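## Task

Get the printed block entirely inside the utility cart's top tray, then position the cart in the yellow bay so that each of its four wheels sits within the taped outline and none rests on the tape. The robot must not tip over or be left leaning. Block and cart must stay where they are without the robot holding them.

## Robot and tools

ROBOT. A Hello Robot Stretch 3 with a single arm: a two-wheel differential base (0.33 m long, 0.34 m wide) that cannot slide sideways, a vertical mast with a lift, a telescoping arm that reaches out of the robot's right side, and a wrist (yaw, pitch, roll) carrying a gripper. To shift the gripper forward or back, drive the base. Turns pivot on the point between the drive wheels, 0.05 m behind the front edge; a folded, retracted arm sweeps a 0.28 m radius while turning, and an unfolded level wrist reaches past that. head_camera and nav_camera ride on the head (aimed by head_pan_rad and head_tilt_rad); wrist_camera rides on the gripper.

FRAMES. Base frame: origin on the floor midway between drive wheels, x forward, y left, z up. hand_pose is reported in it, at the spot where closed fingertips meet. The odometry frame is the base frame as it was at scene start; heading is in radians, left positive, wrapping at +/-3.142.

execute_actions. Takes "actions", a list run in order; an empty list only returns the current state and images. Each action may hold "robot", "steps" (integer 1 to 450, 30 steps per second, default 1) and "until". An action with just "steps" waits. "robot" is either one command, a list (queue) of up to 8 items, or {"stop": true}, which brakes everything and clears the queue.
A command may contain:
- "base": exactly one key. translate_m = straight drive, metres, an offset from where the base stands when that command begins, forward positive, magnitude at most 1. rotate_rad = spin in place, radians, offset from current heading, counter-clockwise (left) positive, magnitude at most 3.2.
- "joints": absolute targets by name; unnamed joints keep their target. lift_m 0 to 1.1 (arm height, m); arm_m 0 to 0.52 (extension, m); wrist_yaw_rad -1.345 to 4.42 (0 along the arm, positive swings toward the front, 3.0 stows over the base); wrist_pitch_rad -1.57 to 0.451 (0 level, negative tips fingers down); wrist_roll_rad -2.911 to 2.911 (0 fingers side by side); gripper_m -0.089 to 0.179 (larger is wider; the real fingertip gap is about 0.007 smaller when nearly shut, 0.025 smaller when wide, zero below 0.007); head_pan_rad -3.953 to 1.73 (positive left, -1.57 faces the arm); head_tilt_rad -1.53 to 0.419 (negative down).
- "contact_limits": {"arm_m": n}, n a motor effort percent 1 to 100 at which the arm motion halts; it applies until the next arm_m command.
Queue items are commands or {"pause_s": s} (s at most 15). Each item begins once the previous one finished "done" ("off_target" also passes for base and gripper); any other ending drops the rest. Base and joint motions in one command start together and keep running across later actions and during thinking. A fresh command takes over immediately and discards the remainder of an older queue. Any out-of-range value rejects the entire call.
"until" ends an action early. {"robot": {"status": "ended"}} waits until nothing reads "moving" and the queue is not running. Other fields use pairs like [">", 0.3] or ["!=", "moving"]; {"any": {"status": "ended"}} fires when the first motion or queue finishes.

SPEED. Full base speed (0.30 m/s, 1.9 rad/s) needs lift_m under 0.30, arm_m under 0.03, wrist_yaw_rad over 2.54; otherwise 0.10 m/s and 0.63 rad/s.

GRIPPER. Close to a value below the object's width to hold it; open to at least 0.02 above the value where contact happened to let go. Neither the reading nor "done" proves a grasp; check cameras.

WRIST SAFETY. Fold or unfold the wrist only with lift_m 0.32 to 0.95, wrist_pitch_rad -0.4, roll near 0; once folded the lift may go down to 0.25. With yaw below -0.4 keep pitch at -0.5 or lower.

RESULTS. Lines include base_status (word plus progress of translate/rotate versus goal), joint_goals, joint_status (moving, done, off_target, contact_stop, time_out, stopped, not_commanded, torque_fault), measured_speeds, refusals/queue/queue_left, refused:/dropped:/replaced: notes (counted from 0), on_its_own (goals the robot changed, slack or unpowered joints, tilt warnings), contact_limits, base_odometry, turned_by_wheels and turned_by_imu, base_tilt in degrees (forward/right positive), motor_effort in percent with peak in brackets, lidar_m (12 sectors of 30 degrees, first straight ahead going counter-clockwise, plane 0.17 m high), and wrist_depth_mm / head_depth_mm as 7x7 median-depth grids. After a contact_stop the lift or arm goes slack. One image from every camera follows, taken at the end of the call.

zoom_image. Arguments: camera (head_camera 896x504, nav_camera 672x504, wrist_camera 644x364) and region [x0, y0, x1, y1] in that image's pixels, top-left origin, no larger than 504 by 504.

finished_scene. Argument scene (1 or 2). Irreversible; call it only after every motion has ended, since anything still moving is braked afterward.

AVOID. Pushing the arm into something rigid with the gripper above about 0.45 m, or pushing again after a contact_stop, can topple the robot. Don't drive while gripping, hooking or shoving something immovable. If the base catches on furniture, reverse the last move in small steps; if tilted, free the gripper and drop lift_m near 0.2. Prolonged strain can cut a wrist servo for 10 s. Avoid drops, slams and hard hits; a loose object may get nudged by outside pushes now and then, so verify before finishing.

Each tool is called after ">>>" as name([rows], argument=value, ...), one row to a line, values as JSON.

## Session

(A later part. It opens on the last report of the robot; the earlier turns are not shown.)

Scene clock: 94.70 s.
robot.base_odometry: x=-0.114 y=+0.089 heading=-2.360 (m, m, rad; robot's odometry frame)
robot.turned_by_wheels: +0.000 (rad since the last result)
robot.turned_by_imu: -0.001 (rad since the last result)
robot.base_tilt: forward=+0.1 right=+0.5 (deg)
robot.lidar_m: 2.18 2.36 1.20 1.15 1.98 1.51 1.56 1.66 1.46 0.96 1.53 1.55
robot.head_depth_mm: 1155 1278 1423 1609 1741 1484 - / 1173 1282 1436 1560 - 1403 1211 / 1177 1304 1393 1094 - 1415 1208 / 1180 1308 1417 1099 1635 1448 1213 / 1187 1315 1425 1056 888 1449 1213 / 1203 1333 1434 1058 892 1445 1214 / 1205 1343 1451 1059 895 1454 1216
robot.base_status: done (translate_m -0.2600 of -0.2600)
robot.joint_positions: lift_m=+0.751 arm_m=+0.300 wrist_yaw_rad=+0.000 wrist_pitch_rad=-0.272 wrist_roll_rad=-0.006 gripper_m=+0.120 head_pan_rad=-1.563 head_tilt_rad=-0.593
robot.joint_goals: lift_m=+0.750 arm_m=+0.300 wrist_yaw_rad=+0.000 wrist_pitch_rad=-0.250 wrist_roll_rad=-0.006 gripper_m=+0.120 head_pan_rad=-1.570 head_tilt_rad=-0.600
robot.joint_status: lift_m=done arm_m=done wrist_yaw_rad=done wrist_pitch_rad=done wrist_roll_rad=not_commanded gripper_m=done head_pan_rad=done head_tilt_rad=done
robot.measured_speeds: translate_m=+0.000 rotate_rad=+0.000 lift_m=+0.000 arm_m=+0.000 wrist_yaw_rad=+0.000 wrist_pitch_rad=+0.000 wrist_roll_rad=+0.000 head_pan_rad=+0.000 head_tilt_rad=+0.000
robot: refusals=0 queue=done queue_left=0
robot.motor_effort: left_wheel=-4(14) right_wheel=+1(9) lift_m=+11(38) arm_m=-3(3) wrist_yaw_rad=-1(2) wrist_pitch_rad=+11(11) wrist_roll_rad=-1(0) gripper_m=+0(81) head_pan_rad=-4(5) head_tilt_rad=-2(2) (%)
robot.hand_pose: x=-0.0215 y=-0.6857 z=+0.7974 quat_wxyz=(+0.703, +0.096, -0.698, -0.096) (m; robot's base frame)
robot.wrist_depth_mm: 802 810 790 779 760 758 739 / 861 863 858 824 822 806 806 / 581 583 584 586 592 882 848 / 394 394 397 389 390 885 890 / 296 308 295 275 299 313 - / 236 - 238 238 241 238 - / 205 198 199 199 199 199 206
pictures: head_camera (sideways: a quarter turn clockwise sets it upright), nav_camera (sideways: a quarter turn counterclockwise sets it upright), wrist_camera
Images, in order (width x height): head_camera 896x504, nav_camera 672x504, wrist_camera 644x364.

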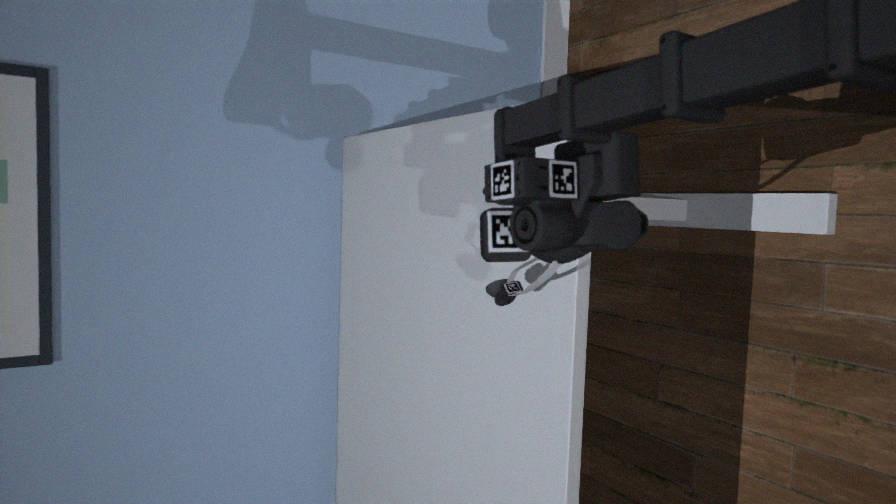

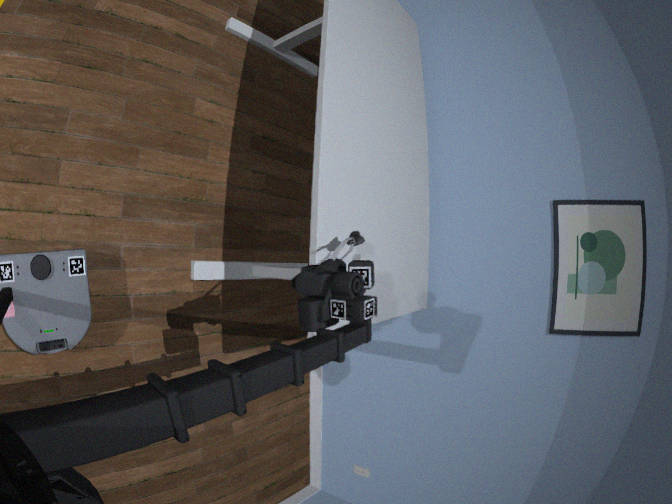

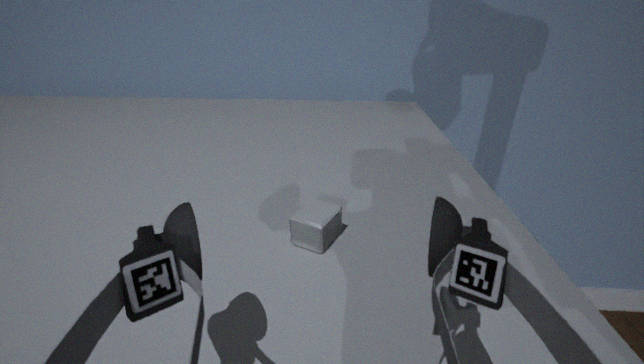

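Previous reach equals arm 0.376 now; go further.

>>> execute_actions([
  {"robot":[{"joints":{"lift_m":0.71,"arm_m":0.36}},{"joints":{"arm_m":0.415}}],"steps":450,"until":{"robot":{"status":"ended"}}},
])

Scene clock: 102.27 s.
robot.base_odometry: x=-0.114 y=+0.089 heading=-2.360 (m, m, rad; robot's odometry frame)
robot.turned_by_wheels: +0.000 (rad since the last result)
robot.turned_by_imu: +0.000 (rad since the last result)
robot.base_tilt: forward=+0.0 right=+0.5 (deg)
robot.lidar_m: 2.18 2.36 1.20 1.15 1.98 1.52 1.56 1.66 1.46 0.96 1.52 1.55
robot.head_depth_mm: 1156 1278 1421 1603 1744 1444 - / 1164 1288 1427 1556 1740 - 1214 / 1179 1300 1393 1100 1581 1403 1209 / 1181 1310 1409 1100 1623 1452 1214 / 1199 1320 1427 1057 888 1454 1216 / 1195 1326 1436 1054 890 1448 1207 / 1213 1331 1446 1063 894 1456 1219
robot.base_status: done (translate_m -0.2600 of -0.2600)
robot.joint_positions: lift_m=+0.711 arm_m=+0.415 wrist_yaw_rad=+0.000 wrist_pitch_rad=-0.272 wrist_roll_rad=-0.006 gripper_m=+0.120 head_pan_rad=-1.563 head_tilt_rad=-0.593
robot.joint_goals: lift_m=+0.710 arm_m=+0.415 wrist_yaw_rad=+0.000 wrist_pitch_rad=-0.250 wrist_roll_rad=-0.006 gripper_m=+0.120 head_pan_rad=-1.570 head_tilt_rad=-0.600
robot.joint_status: lift_m=done arm_m=done wrist_yaw_rad=done wrist_pitch_rad=done wrist_roll_rad=not_commanded gripper_m=done head_pan_rad=done head_tilt_rad=done
robot.measured_speeds: translate_m=+0.000 rotate_rad=+0.000 lift_m=+0.000 arm_m=+0.000 wrist_yaw_rad=+0.000 wrist_pitch_rad=+0.000 wrist_roll_rad=+0.000 head_pan_rad=+0.000 head_tilt_rad=+0.000
robot: refusals=0 queue=done queue_left=0
robot.motor_effort: left_wheel=-4(5) right_wheel=+1(1) lift_m=+11(13) arm_m=+3(3) wrist_yaw_rad=-1(0) wrist_pitch_rad=+11(10) wrist_roll_rad=-1(1) gripper_m=-2(0) head_pan_rad=-5(5) head_tilt_rad=-2(2) (%)
robot.hand_pose: x=-0.0215 y=-0.8000 z=+0.7574 quat_wxyz=(+0.703, +0.096, -0.698, -0.096) (m; robot's base frame)
robot.wrist_depth_mm: 711 700 696 684 670 658 655 / 735 743 730 723 705 699 684 / 451 444 449 456 453 744 732 / 300 299 303 303 304 306 781 / 228 240 228 229 229 240 241 / 185 - 183 152 184 183 184 / - 153 153 151 153 154 154
pictures: head_camera (sideways: a quarter turn clockwise sets it upright), nav_camera (sideways: a quarter turn counterclockwise sets it upright), wrist_camera
Images, in order (width x height): head_camera 896x504, nav_camera 672x504, wrist_camera 644x364.

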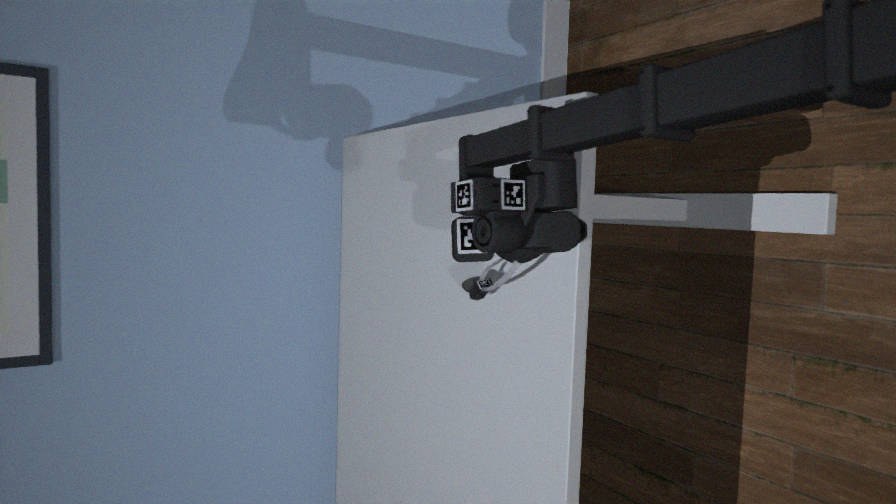

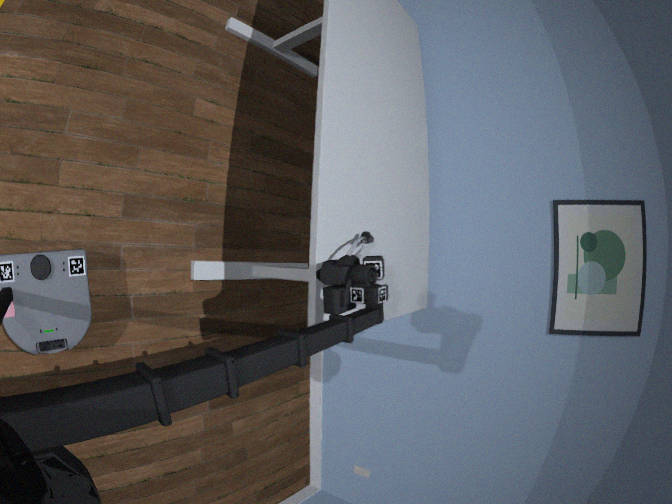

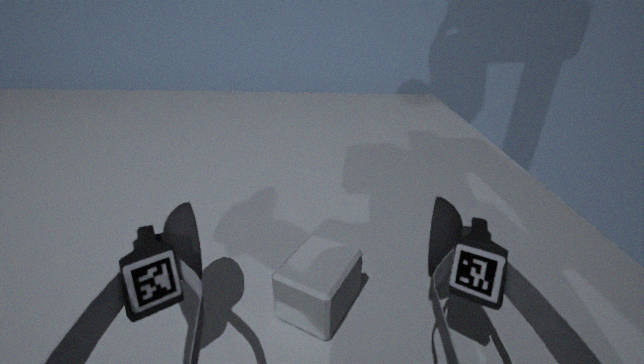

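>>> execute_actions([
  {"robot":[{"joints":{"lift_m":0.693,"arm_m":0.40}},{"joints":{"gripper_m":0.0}},{"pause_s":0.5},{"joints":{"lift_m":0.8}}],"steps":450,"until":{"robot":{"status":"ended"}}},
])

Scene clock: 112.17 s.
robot.base_odometry: x=-0.114 y=+0.089 heading=-2.360 (m, m, rad; robot's odometry frame)
robot.turned_by_wheels: +0.000 (rad since the last result)
robot.turned_by_imu: -0.001 (rad since the last result)
robot.base_tilt: forward=+0.0 right=+0.4 (deg)
robot.lidar_m: 2.18 2.36 1.20 1.15 1.98 1.51 1.55 1.66 1.46 0.96 1.52 1.55
robot.head_depth_mm: 1159 1278 1424 1615 1748 - - / 1163 1291 1439 1582 - 1428 1211 / 1172 1302 1399 - 852 1406 1210 / 1182 1310 1407 1052 890 1445 1213 / 1188 1314 1425 1051 891 1449 1216 / 1197 1328 1442 1049 890 1453 1214 / 1204 1331 1452 1058 892 1450 1213
robot.base_status: done (translate_m -0.2600 of -0.2600)
robot.joint_positions: lift_m=+0.799 arm_m=+0.400 wrist_yaw_rad=+0.000 wrist_pitch_rad=-0.272 wrist_roll_rad=-0.006 gripper_m=+0.001 head_pan_rad=-1.563 head_tilt_rad=-0.593
robot.joint_goals: lift_m=+0.800 arm_m=+0.400 wrist_yaw_rad=+0.000 wrist_pitch_rad=-0.250 wrist_roll_rad=-0.006 gripper_m=+0.000 head_pan_rad=-1.570 head_tilt_rad=-0.600
robot.joint_status: lift_m=done arm_m=done wrist_yaw_rad=done wrist_pitch_rad=done wrist_roll_rad=not_commanded gripper_m=done head_pan_rad=done head_tilt_rad=done
robot.measured_speeds: translate_m=+0.000 rotate_rad=+0.000 lift_m=+0.000 arm_m=+0.000 wrist_yaw_rad=+0.000 wrist_pitch_rad=+0.000 wrist_roll_rad=+0.000 head_pan_rad=+0.000 head_tilt_rad=+0.000
robot: refusals=0 queue=done queue_left=0
robot.motor_effort: left_wheel=-4(4) right_wheel=+1(1) lift_m=+36(39) arm_m=-2(4) wrist_yaw_rad=+0(1) wrist_pitch_rad=+10(10) wrist_roll_rad=+0(0) gripper_m=-14(85) head_pan_rad=-5(4) head_tilt_rad=-2(2) (%)
robot.hand_pose: x=-0.0215 y=-0.7857 z=+0.8460 quat_wxyz=(+0.703, +0.096, -0.698, -0.096) (m; robot's base frame)
robot.wrist_depth_mm: 731 701 707 692 685 663 678 / 754 764 763 754 728 716 685 / 748 724 738 766 771 764 755 / 499 498 499 499 506 830 795 / 372 377 386 159 380 843 880 / 301 302 298 289 295 304 918 / 252 253 253 253 253 252 -
pictures: head_camera (sideways: a quarter turn clockwise sets it upright), nav_camera (sideways: a quarter turn counterclockwise sets it upright), wrist_camera
Images, in order (width x height): head_camera 896x504, nav_camera 672x504, wrist_camera 644x364.

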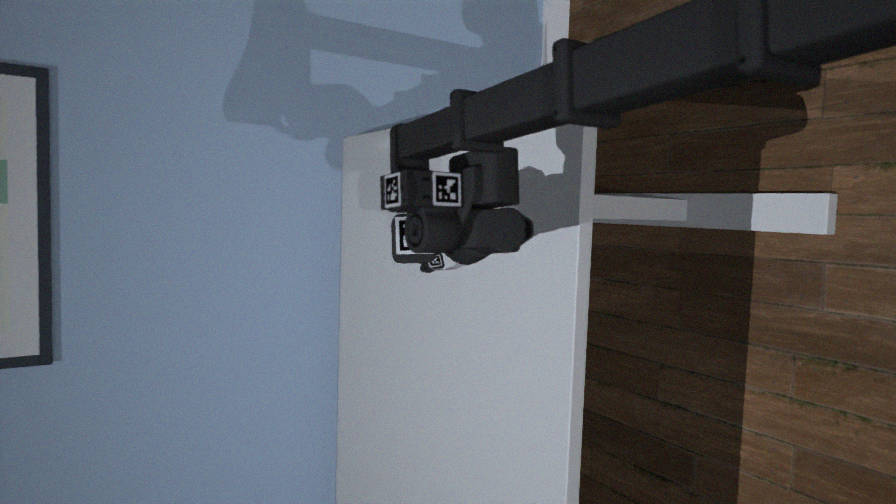

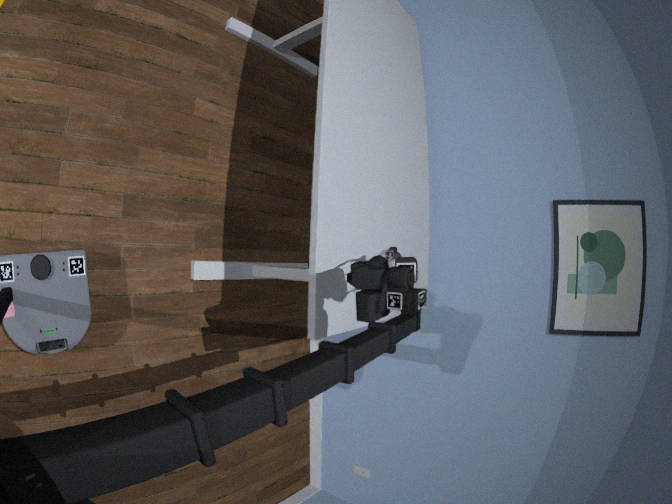

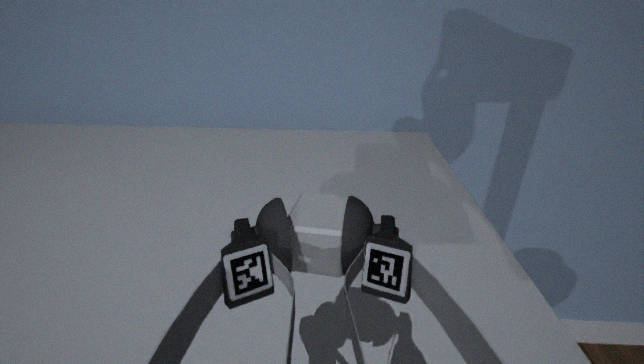

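>>> execute_actions([
  {"robot":[{"joints":{"arm_m":0.0,"lift_m":1.0}},{"base":{"rotate_rad":1.26}},{"base":{"translate_m":0.6}},{"base":{"rotate_rad":1.57},"joints":{"head_tilt_rad":-0.8}}],"steps":450,"until":{"robot":{"status":"ended"}}},
  {"steps":300,"until":{"robot":{"status":"ended"}}},
])

Scene clock: 137.73 s.
robot.base_odometry: x=+0.158 y=-0.446 heading=+0.470 (m, m, rad; robot's odometry frame)
robot.turned_by_wheels: +2.830 (rad since the last result)
robot.turned_by_imu: +2.875 (rad since the last result)
robot.base_tilt: forward=+0.4 right=+0.5 (deg)
robot.lidar_m: 1.41 1.69 2.01 1.55 2.03 1.89 2.08 2.08 0.70 0.58 0.58 1.71
robot.head_depth_mm: 2568 2884 - - - - 1121 / 2014 2144 911 - - 1236 1122 / 1936 1097 - - - - 1123 / 1882 1104 - - 1244 1242 1124 / 1847 1953 889 1067 1010 1222 1126 / 1798 1919 893 726 986 1223 1130 / 1794 1896 894 696 1450 1295 1127
robot.base_status: done (rotate_rad +1.5698 of +1.5700)
robot.joint_positions: lift_m=+0.999 arm_m=+0.000 wrist_yaw_rad=+0.000 wrist_pitch_rad=-0.272 wrist_roll_rad=-0.006 gripper_m=+0.001 head_pan_rad=-1.563 head_tilt_rad=-0.790
robot.joint_goals: lift_m=+1.000 arm_m=+0.000 wrist_yaw_rad=+0.000 wrist_pitch_rad=-0.250 wrist_roll_rad=-0.006 gripper_m=+0.000 head_pan_rad=-1.570 head_tilt_rad=-0.800
robot.joint_status: lift_m=done arm_m=done wrist_yaw_rad=done wrist_pitch_rad=done wrist_roll_rad=not_commanded gripper_m=done head_pan_rad=done head_tilt_rad=done
robot.measured_speeds: translate_m=+0.000 rotate_rad=+0.000 lift_m=+0.000 arm_m=+0.000 wrist_yaw_rad=+0.000 wrist_pitch_rad=+0.000 wrist_roll_rad=+0.000 head_pan_rad=+0.000 head_tilt_rad=+0.000
robot: refusals=0 queue=done queue_left=0
robot.motor_effort: left_wheel=-5(11) right_wheel=+1(6) lift_m=+37(36) arm_m=-3(3) wrist_yaw_rad=+0(1) wrist_pitch_rad=+10(11) wrist_roll_rad=+0(0) gripper_m=-13(13) head_pan_rad=-4(4) head_tilt_rad=-3(16) (%)
robot.hand_pose: x=-0.0215 y=-0.3857 z=+1.0460 quat_wxyz=(+0.703, +0.096, -0.698, -0.096) (m; robot's base frame)
robot.wrist_depth_mm: - - - - - - - / - - - - - - - / - - - - - - - / - 728 773 788 737 - - / - 577 606 159 544 - - / - 406 445 477 825 - - / - 399 725 751 710 - -
pictures: head_camera (sideways: a quarter turn clockwise sets it upright), nav_camera (sideways: a quarter turn counterclockwise sets it upright), wrist_camera
Images, in order (width x height): head_camera 896x504, nav_camera 672x504, wrist_camera 644x364.

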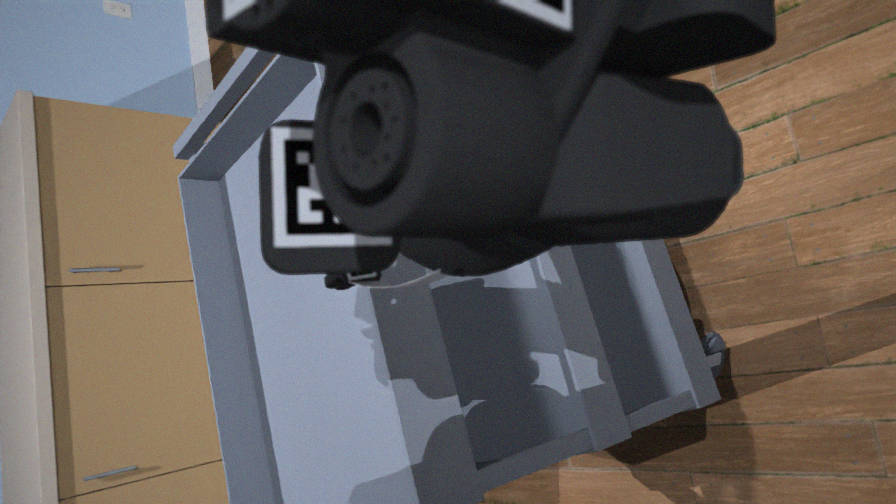

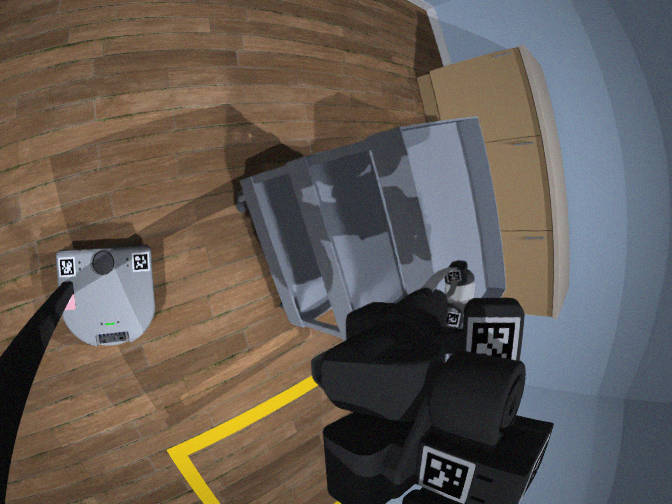

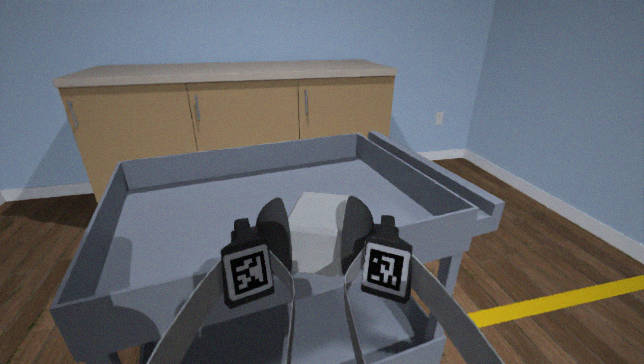

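>>> execute_actions([
  {"robot":[{"joints":{"arm_m":0.47,"wrist_pitch_rad":-0.6}},{"joints":{"lift_m":0.93}}],"steps":450,"until":{"robot":{"status":"ended"}}},
])

Scene clock: 150.27 s.
robot.base_odometry: x=+0.158 y=-0.446 heading=+0.470 (m, m, rad; robot's odometry frame)
robot.turned_by_wheels: +0.000 (rad since the last result)
robot.turned_by_imu: -0.001 (rad since the last result)
robot.base_tilt: forward=+0.1 right=+0.5 (deg)
robot.lidar_m: 1.41 1.69 2.02 1.56 2.02 1.90 2.07 2.08 0.70 0.58 0.58 1.72
robot.head_depth_mm: 2584 2883 - 1729 1511 1286 1118 / 1961 - 818 1125 1345 1288 1121 / 1873 1049 890 1126 1261 1285 1124 / 1873 1070 887 1093 1248 1241 1123 / 1842 1947 890 1067 1011 1221 1123 / 1805 1934 888 725 983 1221 1127 / 1784 1898 889 696 1446 1293 1122
robot.base_status: done (rotate_rad +1.5698 of +1.5700)
robot.joint_positions: lift_m=+0.931 arm_m=+0.470 wrist_yaw_rad=+0.000 wrist_pitch_rad=-0.613 wrist_roll_rad=-0.006 gripper_m=+0.001 head_pan_rad=-1.563 head_tilt_rad=-0.790
robot.joint_goals: lift_m=+0.930 arm_m=+0.470 wrist_yaw_rad=+0.000 wrist_pitch_rad=-0.600 wrist_roll_rad=-0.006 gripper_m=+0.000 head_pan_rad=-1.570 head_tilt_rad=-0.800
robot.joint_status: lift_m=done arm_m=done wrist_yaw_rad=done wrist_pitch_rad=done wrist_roll_rad=not_commanded gripper_m=done head_pan_rad=done head_tilt_rad=done
robot.measured_speeds: translate_m=+0.000 rotate_rad=+0.000 lift_m=+0.000 arm_m=+0.000 wrist_yaw_rad=+0.000 wrist_pitch_rad=+0.000 wrist_roll_rad=+0.000 head_pan_rad=+0.000 head_tilt_rad=+0.000
robot: refusals=0 queue=done queue_left=0
robot.motor_effort: left_wheel=-5(5) right_wheel=+1(1) lift_m=+12(38) arm_m=+4(5) wrist_yaw_rad=-1(1) wrist_pitch_rad=+6(10) wrist_roll_rad=+0(0) gripper_m=-13(13) head_pan_rad=-4(5) head_tilt_rad=-3(3) (%)
robot.hand_pose: x=-0.0215 y=-0.8104 z=+0.9023 quat_wxyz=(+0.677, +0.214, -0.672, -0.213) (m; robot's base frame)
robot.wrist_depth_mm: - - - - - - - / - - 382 407 427 392 - / 340 365 383 398 393 325 - / 331 336 336 338 343 320 263 / 290 291 296 159 296 296 253 / 253 257 254 252 254 261 250 / 226 227 229 229 232 233 232
pictures: head_camera (sideways: a quarter turn clockwise sets it upright), nav_camera (sideways: a quarter turn counterclockwise sets it upright), wrist_camera
Images, in order (width x height): head_camera 896x504, nav_camera 672x504, wrist_camera 644x364.

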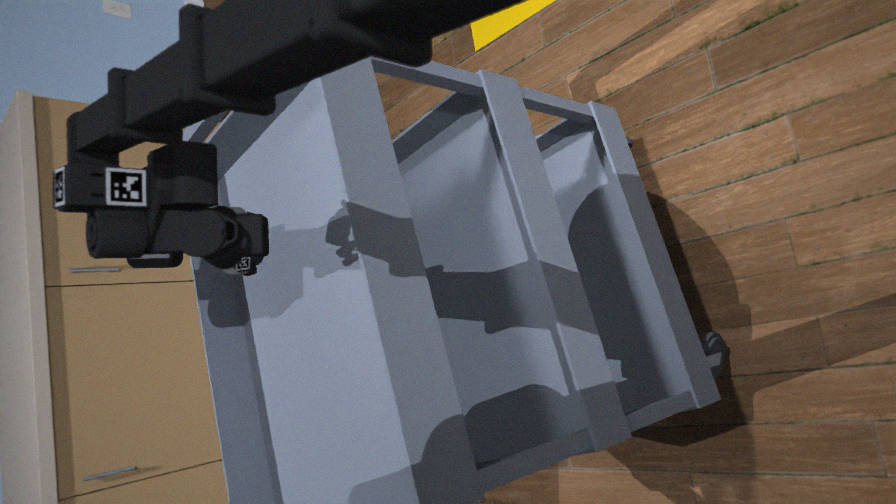

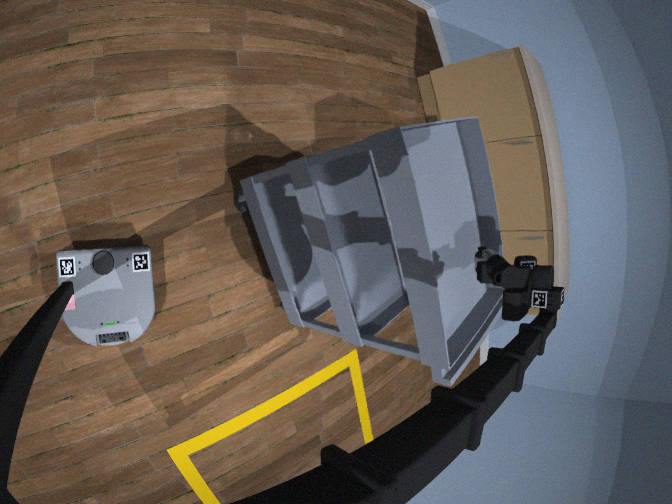

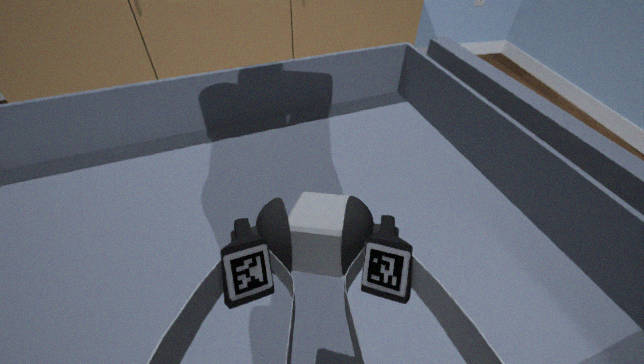

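>>> execute_actions([
  {"robot":[{"joints":{"lift_m":0.875}},{"joints":{"gripper_m":0.1}},{"joints":{"lift_m":0.95}},{"joints":{"arm_m":0,"wrist_pitch_rad":-0.4,"head_pan_rad":-2.2,"head_tilt_rad":-0.9}},{"joints":{"wrist_yaw_rad":3.0,"lift_m":0.9}},{"joints":{"lift_m":0.27}}],"steps":450,"until":{"robot":{"status":"ended"}}},
  {"steps":300,"until":{"robot":{"status":"ended"}}},
])

Scene clock: 173.73 s.
robot.base_odometry: x=+0.158 y=-0.446 heading=+0.470 (m, m, rad; robot's odometry frame)
robot.turned_by_wheels: +0.000 (rad since the last result)
robot.turned_by_imu: -0.002 (rad since the last result)
robot.base_tilt: forward=+0.1 right=+0.6 (deg)
robot.lidar_m: 1.41 1.69 2.01 1.55 2.03 1.90 2.08 2.08 0.71 0.58 0.58 1.72
robot.head_depth_mm: 1921 2182 1999 1674 1419 1232 1111 / 2063 2296 2040 1664 1422 1238 1115 / 2228 2467 2012 1677 1418 1242 1140 / 2432 2582 2010 1665 1429 1235 - / 2664 2569 2032 1676 1427 1238 1131 / 2889 2581 1853 1069 1304 1242 1099 / 2719 871 768 1057 1208 1175 1096
robot.base_status: done (rotate_rad +1.5698 of +1.5700)
robot.joint_positions: lift_m=+0.271 arm_m=+0.000 wrist_yaw_rad=+2.998 wrist_pitch_rad=-0.420 wrist_roll_rad=-0.006 gripper_m=+0.100 head_pan_rad=-2.193 head_tilt_rad=-0.888
robot.joint_goals: lift_m=+0.270 arm_m=+0.000 wrist_yaw_rad=+3.000 wrist_pitch_rad=-0.400 wrist_roll_rad=-0.006 gripper_m=+0.100 head_pan_rad=-2.200 head_tilt_rad=-0.900
robot.joint_status: lift_m=done arm_m=done wrist_yaw_rad=done wrist_pitch_rad=done wrist_roll_rad=not_commanded gripper_m=done head_pan_rad=done head_tilt_rad=done
robot.measured_speeds: translate_m=+0.000 rotate_rad=+0.000 lift_m=+0.000 arm_m=+0.000 wrist_yaw_rad=+0.000 wrist_pitch_rad=+0.000 wrist_roll_rad=+0.000 head_pan_rad=+0.000 head_tilt_rad=+0.000
robot: refusals=0 queue=done queue_left=0
robot.motor_effort: left_wheel=-4(5) right_wheel=+1(2) lift_m=+11(38) arm_m=-2(3) wrist_yaw_rad=+3(6) wrist_pitch_rad=+10(11) wrist_roll_rad=-1(0) gripper_m=-1(80) head_pan_rad=-5(51) head_tilt_rad=-4(8) (%)
robot.hand_pose: x=+0.0109 y=+0.0765 z=+0.2829 quat_wxyz=(+0.197, +0.698, +0.098, +0.682) (m; robot's base frame)
robot.wrist_depth_mm: - - - - - - - / - - - - - - - / 878 914 903 921 898 913 949 / 692 695 702 711 692 691 707 / 554 563 569 562 576 570 562 / 464 487 - 512 471 483 477 / - - - - 408 411 411
pictures: head_camera (sideways: a quarter turn clockwise sets it upright), nav_camera (sideways: a quarter turn counterclockwise sets it upright), wrist_camera
Images, in order (width x height): head_camera 896x504, nav_camera 672x504, wrist_camera 644x364.

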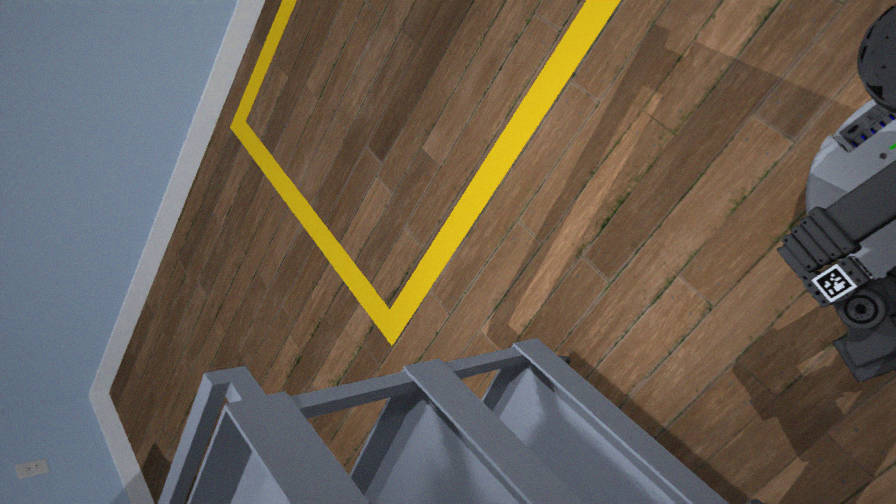

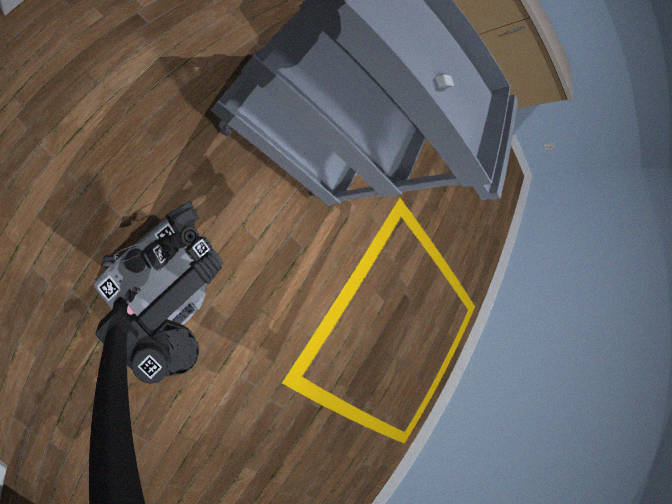

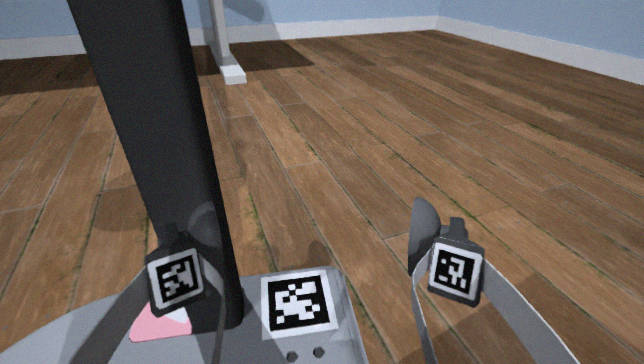

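>>> execute_actions([
  {"robot":[{"base":{"rotate_rad":0.25},"joints":{"head_pan_rad":0,"head_tilt_rad":-0.8}},{"base":{"translate_m":0.6}},{"base":{"rotate_rad":-1.55}},{"base":{"translate_m":1.0}},{"base":{"rotate_rad":-1.84}}],"steps":450,"until":{"robot":{"status":"ended"}}},
  {"steps":300,"until":{"robot":{"status":"ended"}}},
])

Scene clock: 222.93 s.
robot.base_odometry: x=+1.284 y=-0.788 heading=-2.670 (m, m, rad; robot's odometry frame)
robot.turned_by_wheels: -3.140 (rad since the last result)
robot.turned_by_imu: -3.178 (rad since the last result)
robot.base_tilt: forward=+0.2 right=+0.5 (deg)
robot.lidar_m: 0.45 0.44 1.29 1.14 1.15 1.15 0.71 0.97 1.02 2.27 2.59 0.54
robot.head_depth_mm: 2588 2907 2277 786 1468 1282 1114 / 2531 2845 837 754 998 1258 1117 / 2463 2732 871 682 973 1207 1118 / 2413 1079 872 656 950 1160 1120 / 2378 1062 873 692 926 1084 1126 / 2299 1029 875 713 1440 1284 1125 / 2239 2465 2138 1821 1512 1281 1124
robot.base_status: done (rotate_rad -1.8398 of -1.8400)
robot.joint_positions: lift_m=+0.271 arm_m=+0.000 wrist_yaw_rad=+2.998 wrist_pitch_rad=-0.420 wrist_roll_rad=-0.006 gripper_m=+0.100 head_pan_rad=-0.007 head_tilt_rad=-0.802
robot.joint_goals: lift_m=+0.270 arm_m=+0.000 wrist_yaw_rad=+3.000 wrist_pitch_rad=-0.400 wrist_roll_rad=-0.006 gripper_m=+0.100 head_pan_rad=+0.000 head_tilt_rad=-0.800
robot.joint_status: lift_m=done arm_m=done wrist_yaw_rad=done wrist_pitch_rad=done wrist_roll_rad=not_commanded gripper_m=done head_pan_rad=done head_tilt_rad=done
robot.measured_speeds: translate_m=+0.000 rotate_rad=+0.000 lift_m=+0.000 arm_m=+0.000 wrist_yaw_rad=+0.000 wrist_pitch_rad=+0.000 wrist_roll_rad=+0.000 head_pan_rad=+0.000 head_tilt_rad=+0.000
robot: refusals=0 queue=done queue_left=0
robot.motor_effort: left_wheel=+5(18) right_wheel=-3(6) lift_m=+12(11) arm_m=-2(3) wrist_yaw_rad=+1(3) wrist_pitch_rad=+10(10) wrist_roll_rad=+0(1) gripper_m=+0(1) head_pan_rad=+4(56) head_tilt_rad=+1(10) (%)
robot.hand_pose: x=+0.0107 y=+0.0765 z=+0.2829 quat_wxyz=(+0.197, +0.698, +0.098, +0.682) (m; robot's base frame)
robot.wrist_depth_mm: - - - - - - - / - - - - - - - / 890 890 901 901 907 923 926 / 684 693 682 698 706 686 711 / 554 556 544 574 563 573 569 / 461 490 - 506 465 479 476 / - - - - 413 406 414
pictures: head_camera (sideways: a quarter turn clockwise sets it upright), nav_camera (sideways: a quarter turn counterclockwise sets it upright), wrist_camera
Images, in order (width x height): head_camera 896x504, nav_camera 672x504, wrist_camera 644x364.

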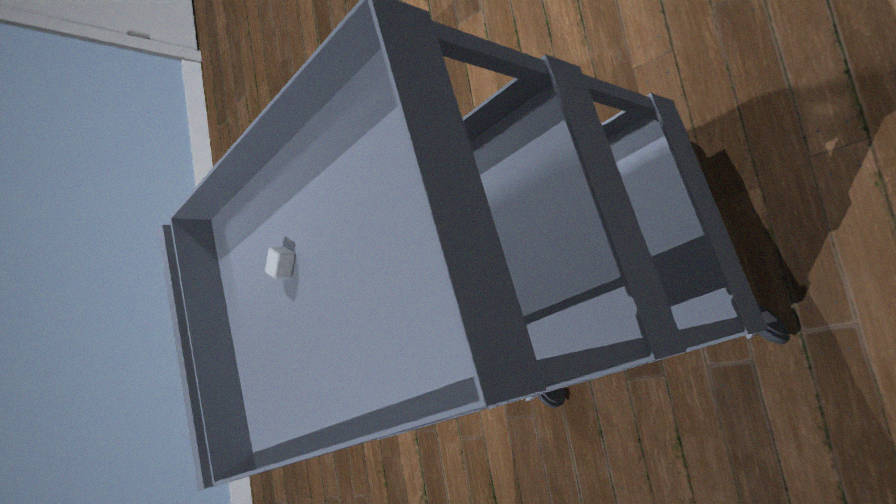

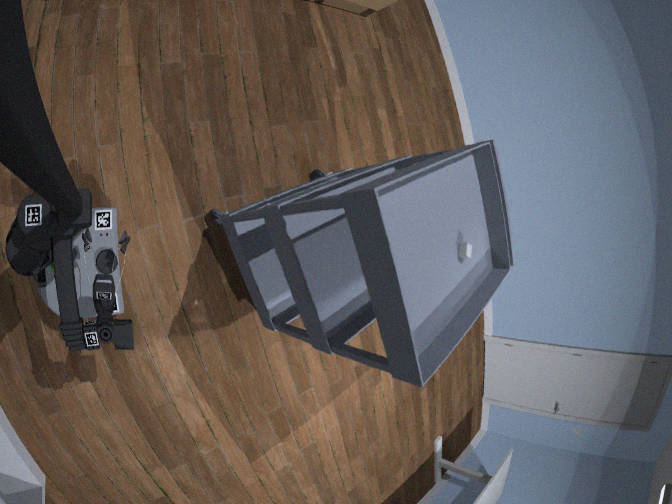

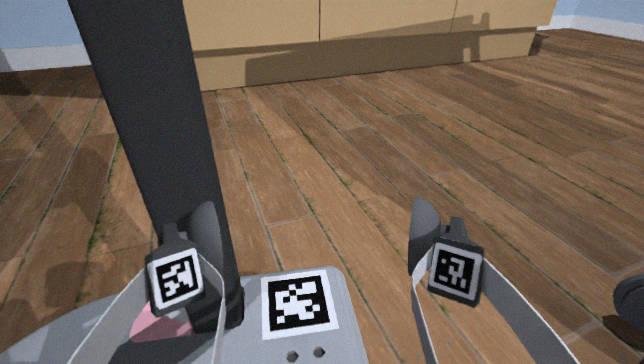

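Push slowly (lift 0.32 limits speed).

>>> execute_actions([
  {"robot":[{"base":{"translate_m":0.3}},{"joints":{"lift_m":0.33,"gripper_m":0.03}},{"base":{"translate_m":0.7},"joints":{"head_tilt_rad":-1.0}}],"steps":450,"until":{"robot":{"status":"ended"}}},
])

Scene clock: 241.40 s.
robot.base_odometry: x=+0.393 y=-1.242 heading=-2.670 (m, m, rad; robot's odometry frame)
robot.turned_by_wheels: +0.000 (rad since the last result)
robot.turned_by_imu: +0.003 (rad since the last result)
robot.base_tilt: forward=+0.1 right=+0.5 (deg)
robot.lidar_m: - 1.81 2.11 1.35 1.36 1.63 1.70 1.78 2.40 0.20 0.15 -
robot.head_depth_mm: 1795 728 674 580 508 452 425 / 1739 728 674 581 508 453 419 / 1690 724 673 579 508 453 419 / 1643 744 677 579 500 445 420 / 1594 1890 1800 1543 1351 1200 1082 / 1552 1848 1804 1540 1353 1205 1086 / 1508 1785 1795 1544 1355 1202 1084
robot.base_status: done (translate_m +0.7000 of +0.7000)
robot.joint_positions: lift_m=+0.329 arm_m=+0.000 wrist_yaw_rad=+2.999 wrist_pitch_rad=-0.420 wrist_roll_rad=-0.006 gripper_m=+0.030 head_pan_rad=-0.006 head_tilt_rad=-0.991
robot.joint_goals: lift_m=+0.330 arm_m=+0.000 wrist_yaw_rad=+3.000 wrist_pitch_rad=-0.400 wrist_roll_rad=-0.006 gripper_m=+0.030 head_pan_rad=+0.000 head_tilt_rad=-1.000
robot.joint_status: lift_m=done arm_m=done wrist_yaw_rad=done wrist_pitch_rad=done wrist_roll_rad=not_commanded gripper_m=done head_pan_rad=done head_tilt_rad=done
robot.measured_speeds: translate_m=+0.000 rotate_rad=+0.000 lift_m=+0.000 arm_m=+0.000 wrist_yaw_rad=+0.000 wrist_pitch_rad=+0.000 wrist_roll_rad=+0.000 head_pan_rad=+0.000 head_tilt_rad=+0.000
robot: refusals=0 queue=done queue_left=0
robot.motor_effort: left_wheel=+6(93) right_wheel=+2(12) lift_m=+36(39) arm_m=-3(3) wrist_yaw_rad=+1(1) wrist_pitch_rad=+9(9) wrist_roll_rad=+0(1) gripper_m=-2(80) head_pan_rad=+4(5) head_tilt_rad=-3(16) (%)
robot.hand_pose: x=+0.0106 y=+0.0767 z=+0.3417 quat_wxyz=(+0.196, +0.698, +0.098, +0.682) (m; robot's base frame)
robot.wrist_depth_mm: - - - - - - - / - - - - - - - / - - - - - - 927 / 792 777 777 787 787 806 78 / 627 638 - 653 658 633 79 / 534 546 - 534 523 535 80 / 461 474 - - 474 110 88
pictures: head_camera (sideways: a quarter turn clockwise sets it upright), nav_camera (sideways: a quarter turn counterclockwise sets it upright), wrist_camera
Images, in order (width x height): head_camera 896x504, nav_camera 672x504, wrist_camera 644x364.

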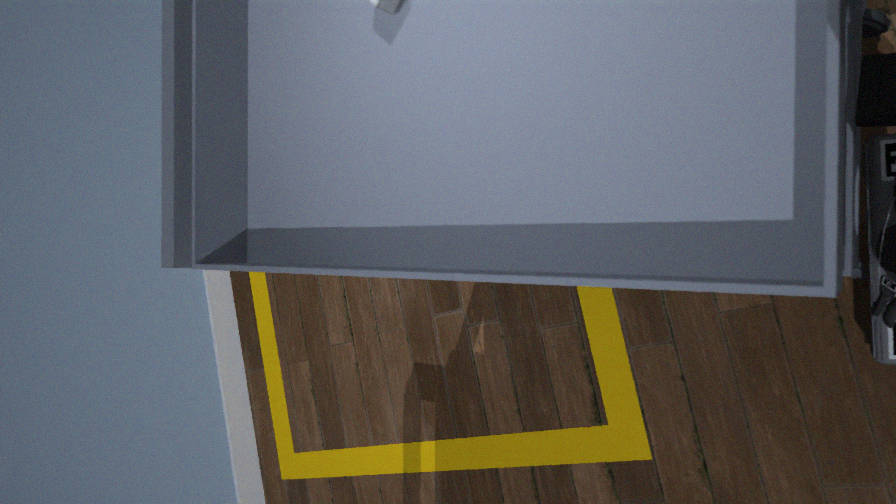

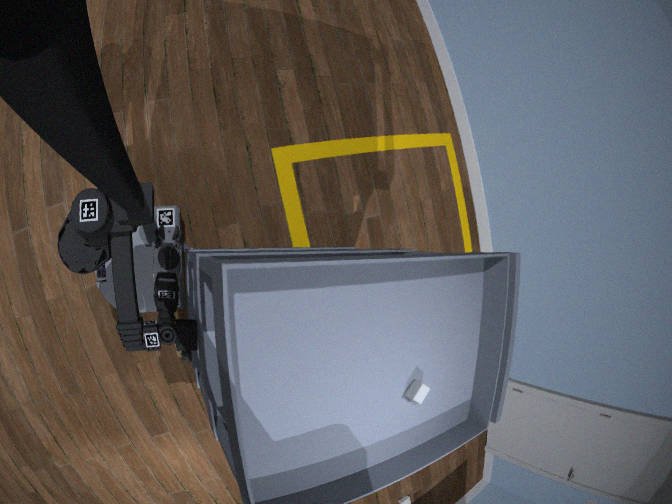

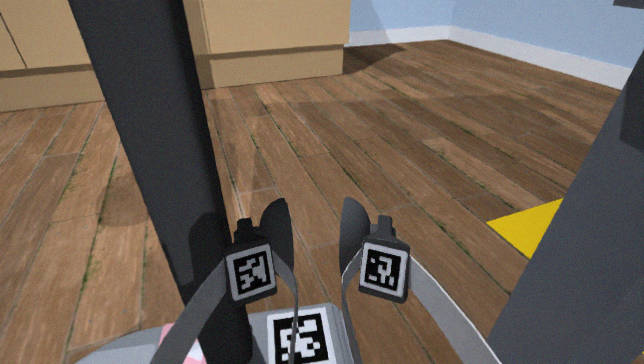

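>>> execute_actions([
  {"robot":[{"base":{"translate_m":-0.35},"joints":{"lift_m":0.27}},{"base":{"rotate_rad":-0.9}},{"base":{"translate_m":0.36}},{"base":{"rotate_rad":1.13}},{"joints":{"lift_m":0.33}},{"base":{"translate_m":0.7}}],"steps":450,"until":{"robot":{"status":"ended"}}},
  {"steps":300,"until":{"robot":{"status":"ended"}}},
])

Scene clock: 271.57 s.
robot.base_odometry: x=-0.158 y=-1.386 heading=-2.440 (m, m, rad; robot's odometry frame)
robot.turned_by_wheels: +0.230 (rad since the last result)
robot.turned_by_imu: +0.234 (rad since the last result)
robot.base_tilt: forward=+0.1 right=+0.6 (deg)
robot.lidar_m: - 1.58 1.81 1.59 1.66 2.60 2.25 2.64 2.30 0.19 0.15 -
robot.head_depth_mm: 1115 722 673 579 508 452 425 / 1113 732 675 579 508 452 425 / 1110 743 676 580 509 452 657 / 1111 1287 674 568 509 452 700 / 1112 1319 1626 1539 496 445 1074 / 1115 1316 1612 1546 1346 1181 1083 / 1115 1317 1614 1539 1356 1200 1084
robot.base_status: done (translate_m +0.7000 of +0.7000)
robot.joint_positions: lift_m=+0.329 arm_m=+0.000 wrist_yaw_rad=+2.995 wrist_pitch_rad=-0.419 wrist_roll_rad=-0.007 gripper_m=+0.030 head_pan_rad=-0.006 head_tilt_rad=-0.991
robot.joint_goals: lift_m=+0.330 arm_m=+0.000 wrist_yaw_rad=+3.000 wrist_pitch_rad=-0.400 wrist_roll_rad=-0.007 gripper_m=+0.030 head_pan_rad=+0.000 head_tilt_rad=-1.000
robot.joint_status: lift_m=done arm_m=done wrist_yaw_rad=done wrist_pitch_rad=done wrist_roll_rad=not_commanded gripper_m=done head_pan_rad=done head_tilt_rad=done
robot.measured_speeds: translate_m=+0.000 rotate_rad=+0.000 lift_m=+0.000 arm_m=+0.000 wrist_yaw_rad=+0.000 wrist_pitch_rad=+0.000 wrist_roll_rad=+0.000 head_pan_rad=+0.000 head_tilt_rad=+0.000
robot: refusals=0 queue=done queue_left=0
robot.motor_effort: left_wheel=-4(19) right_wheel=+2(22) lift_m=+37(39) arm_m=-2(2) wrist_yaw_rad=+7(28) wrist_pitch_rad=+9(9) wrist_roll_rad=-1(0) gripper_m=-1(2) head_pan_rad=+4(2) head_tilt_rad=-2(3) (%)
robot.hand_pose: x=+0.0116 y=+0.0766 z=+0.3417 quat_wxyz=(+0.198, +0.698, +0.097, +0.681) (m; robot's base frame)
robot.wrist_depth_mm: - - - - - - - / - - - - - - 123 / - - - - - - 123 / 788 783 785 783 801 812 134 / 633 642 - 648 665 601 151 / 543 535 - 539 528 182 530 / 463 469 - - 466 199 472
pictures: head_camera (sideways: a quarter turn clockwise sets it upright), nav_camera (sideways: a quarter turn counterclockwise sets it upright), wrist_camera
Images, in order (width x height): head_camera 896x504, nav_camera 672x504, wrist_camera 644x364.

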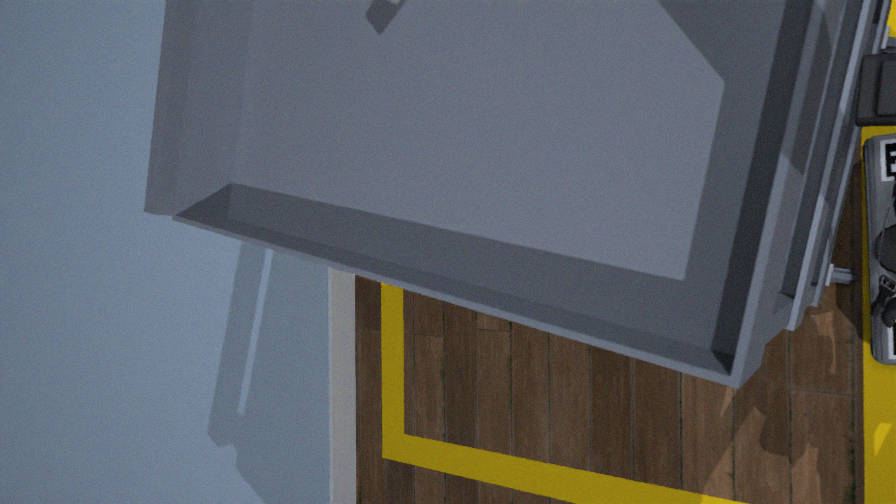

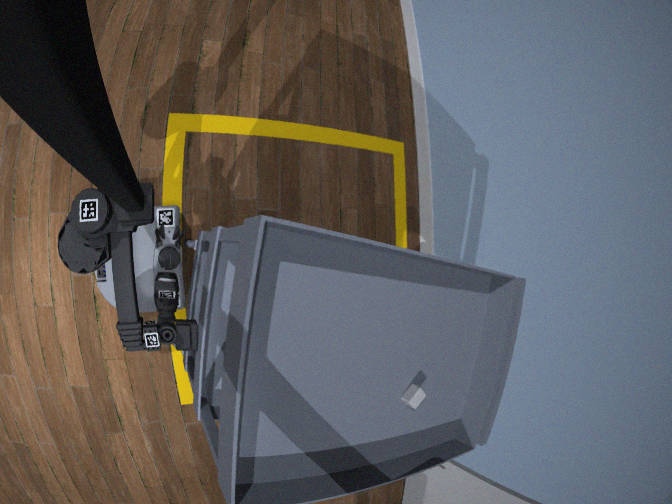

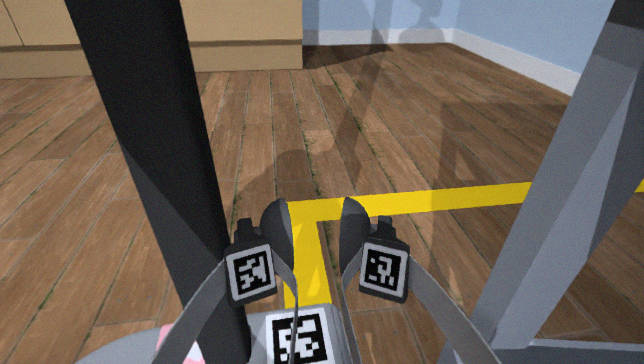

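>>> execute_actions([
  {"robot":[{"base":{"translate_m":0.12}},{"joints":{"lift_m":0.27}},{"base":{"translate_m":-0.7},"joints":{"head_tilt_rad":-0.75,"head_pan_rad":-0.2}}],"steps":450,"until":{"robot":{"status":"ended"}}},
])

Scene clock: 285.13 s.
robot.base_odometry: x=+0.286 y=-1.011 heading=-2.440 (m, m, rad; robot's odometry frame)
robot.turned_by_wheels: +0.000 (rad since the last result)
robot.turned_by_imu: -0.003 (rad since the last result)
robot.base_tilt: forward=+0.3 right=+0.7 (deg)
robot.lidar_m: 0.78 1.91 1.65 1.60 1.67 1.70 1.66 2.03 2.62 2.11 2.24 0.78
robot.head_depth_mm: 1656 1896 2188 1909 1556 1308 1134 / 1611 1783 971 1748 1511 1308 1137 / 1591 1274 990 1207 1370 1308 1136 / 1550 1277 990 1212 1371 1317 1136 / 1534 1284 992 1220 1378 1320 1136 / 1494 1653 993 1748 1562 1309 1141 / 1476 1661 1913 1922 1557 1319 1141
robot.base_status: done (translate_m -0.7000 of -0.7000)
robot.joint_positions: lift_m=+0.271 arm_m=+0.000 wrist_yaw_rad=+2.998 wrist_pitch_rad=-0.419 wrist_roll_rad=-0.007 gripper_m=+0.030 head_pan_rad=-0.193 head_tilt_rad=-0.753
robot.joint_goals: lift_m=+0.270 arm_m=+0.000 wrist_yaw_rad=+3.000 wrist_pitch_rad=-0.400 wrist_roll_rad=-0.007 gripper_m=+0.030 head_pan_rad=-0.200 head_tilt_rad=-0.750
robot.joint_status: lift_m=done arm_m=done wrist_yaw_rad=done wrist_pitch_rad=done wrist_roll_rad=not_commanded gripper_m=done head_pan_rad=done head_tilt_rad=done
robot.measured_speeds: translate_m=+0.000 rotate_rad=+0.000 lift_m=+0.000 arm_m=+0.000 wrist_yaw_rad=+0.000 wrist_pitch_rad=+0.000 wrist_roll_rad=+0.000 head_pan_rad=+0.000 head_tilt_rad=+0.000
robot: refusals=0 queue=done queue_left=0
robot.motor_effort: left_wheel=-3(14) right_wheel=+0(10) lift_m=+12(37) arm_m=-2(3) wrist_yaw_rad=+2(10) wrist_pitch_rad=+9(9) wrist_roll_rad=-1(0) gripper_m=-1(1) head_pan_rad=-4(28) head_tilt_rad=+1(13) (%)
robot.hand_pose: x=+0.0108 y=+0.0767 z=+0.2831 quat_wxyz=(+0.196, +0.698, +0.098, +0.682) (m; robot's base frame)
robot.wrist_depth_mm: - - - - - - - / - - - - - - - / 869 888 869 889 905 919 937 / 676 696 697 682 702 689 712 / 559 560 - 560 571 572 577 / 471 494 - - 460 482 482 / - - - - 411 417 409
pictures: head_camera (sideways: a quarter turn clockwise sets it upright), nav_camera (sideways: a quarter turn counterclockwise sets it upright), wrist_camera
Images, in order (width x height): head_camera 896x504, nav_camera 672x504, wrist_camera 644x364.

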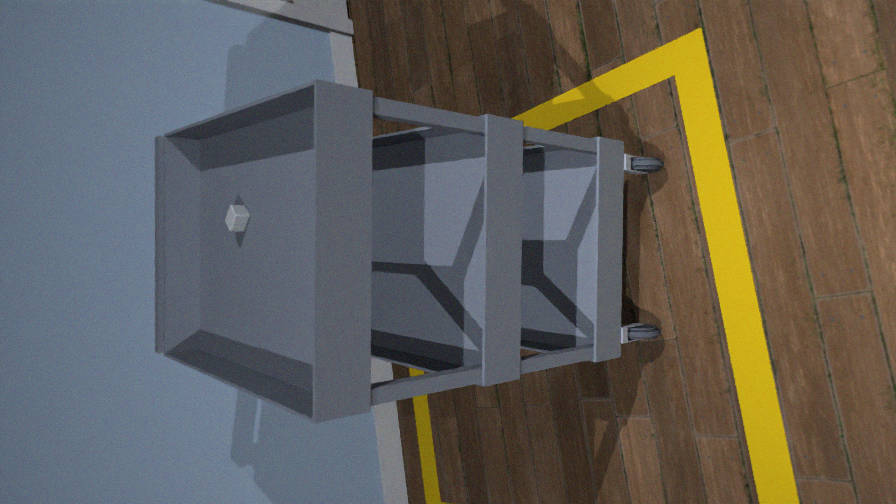

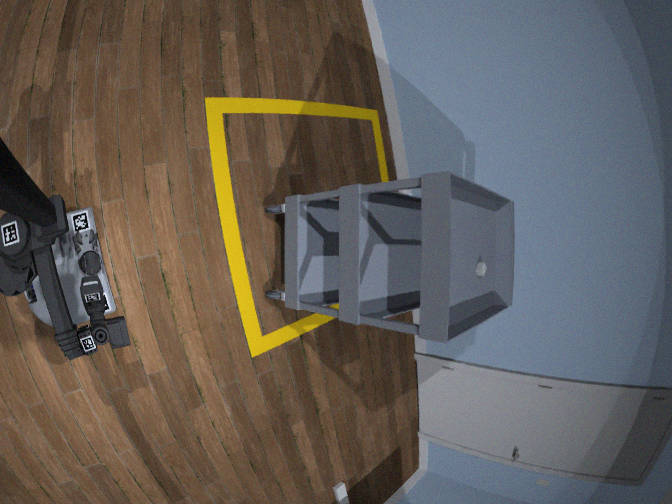

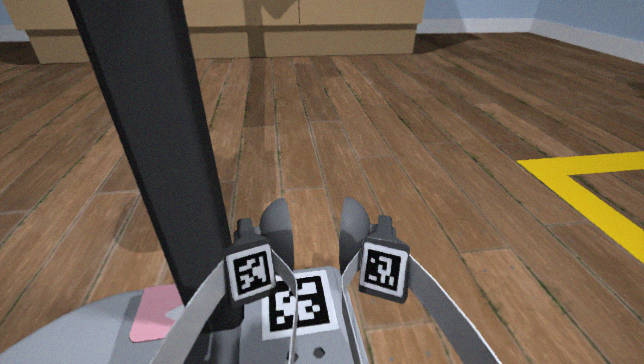

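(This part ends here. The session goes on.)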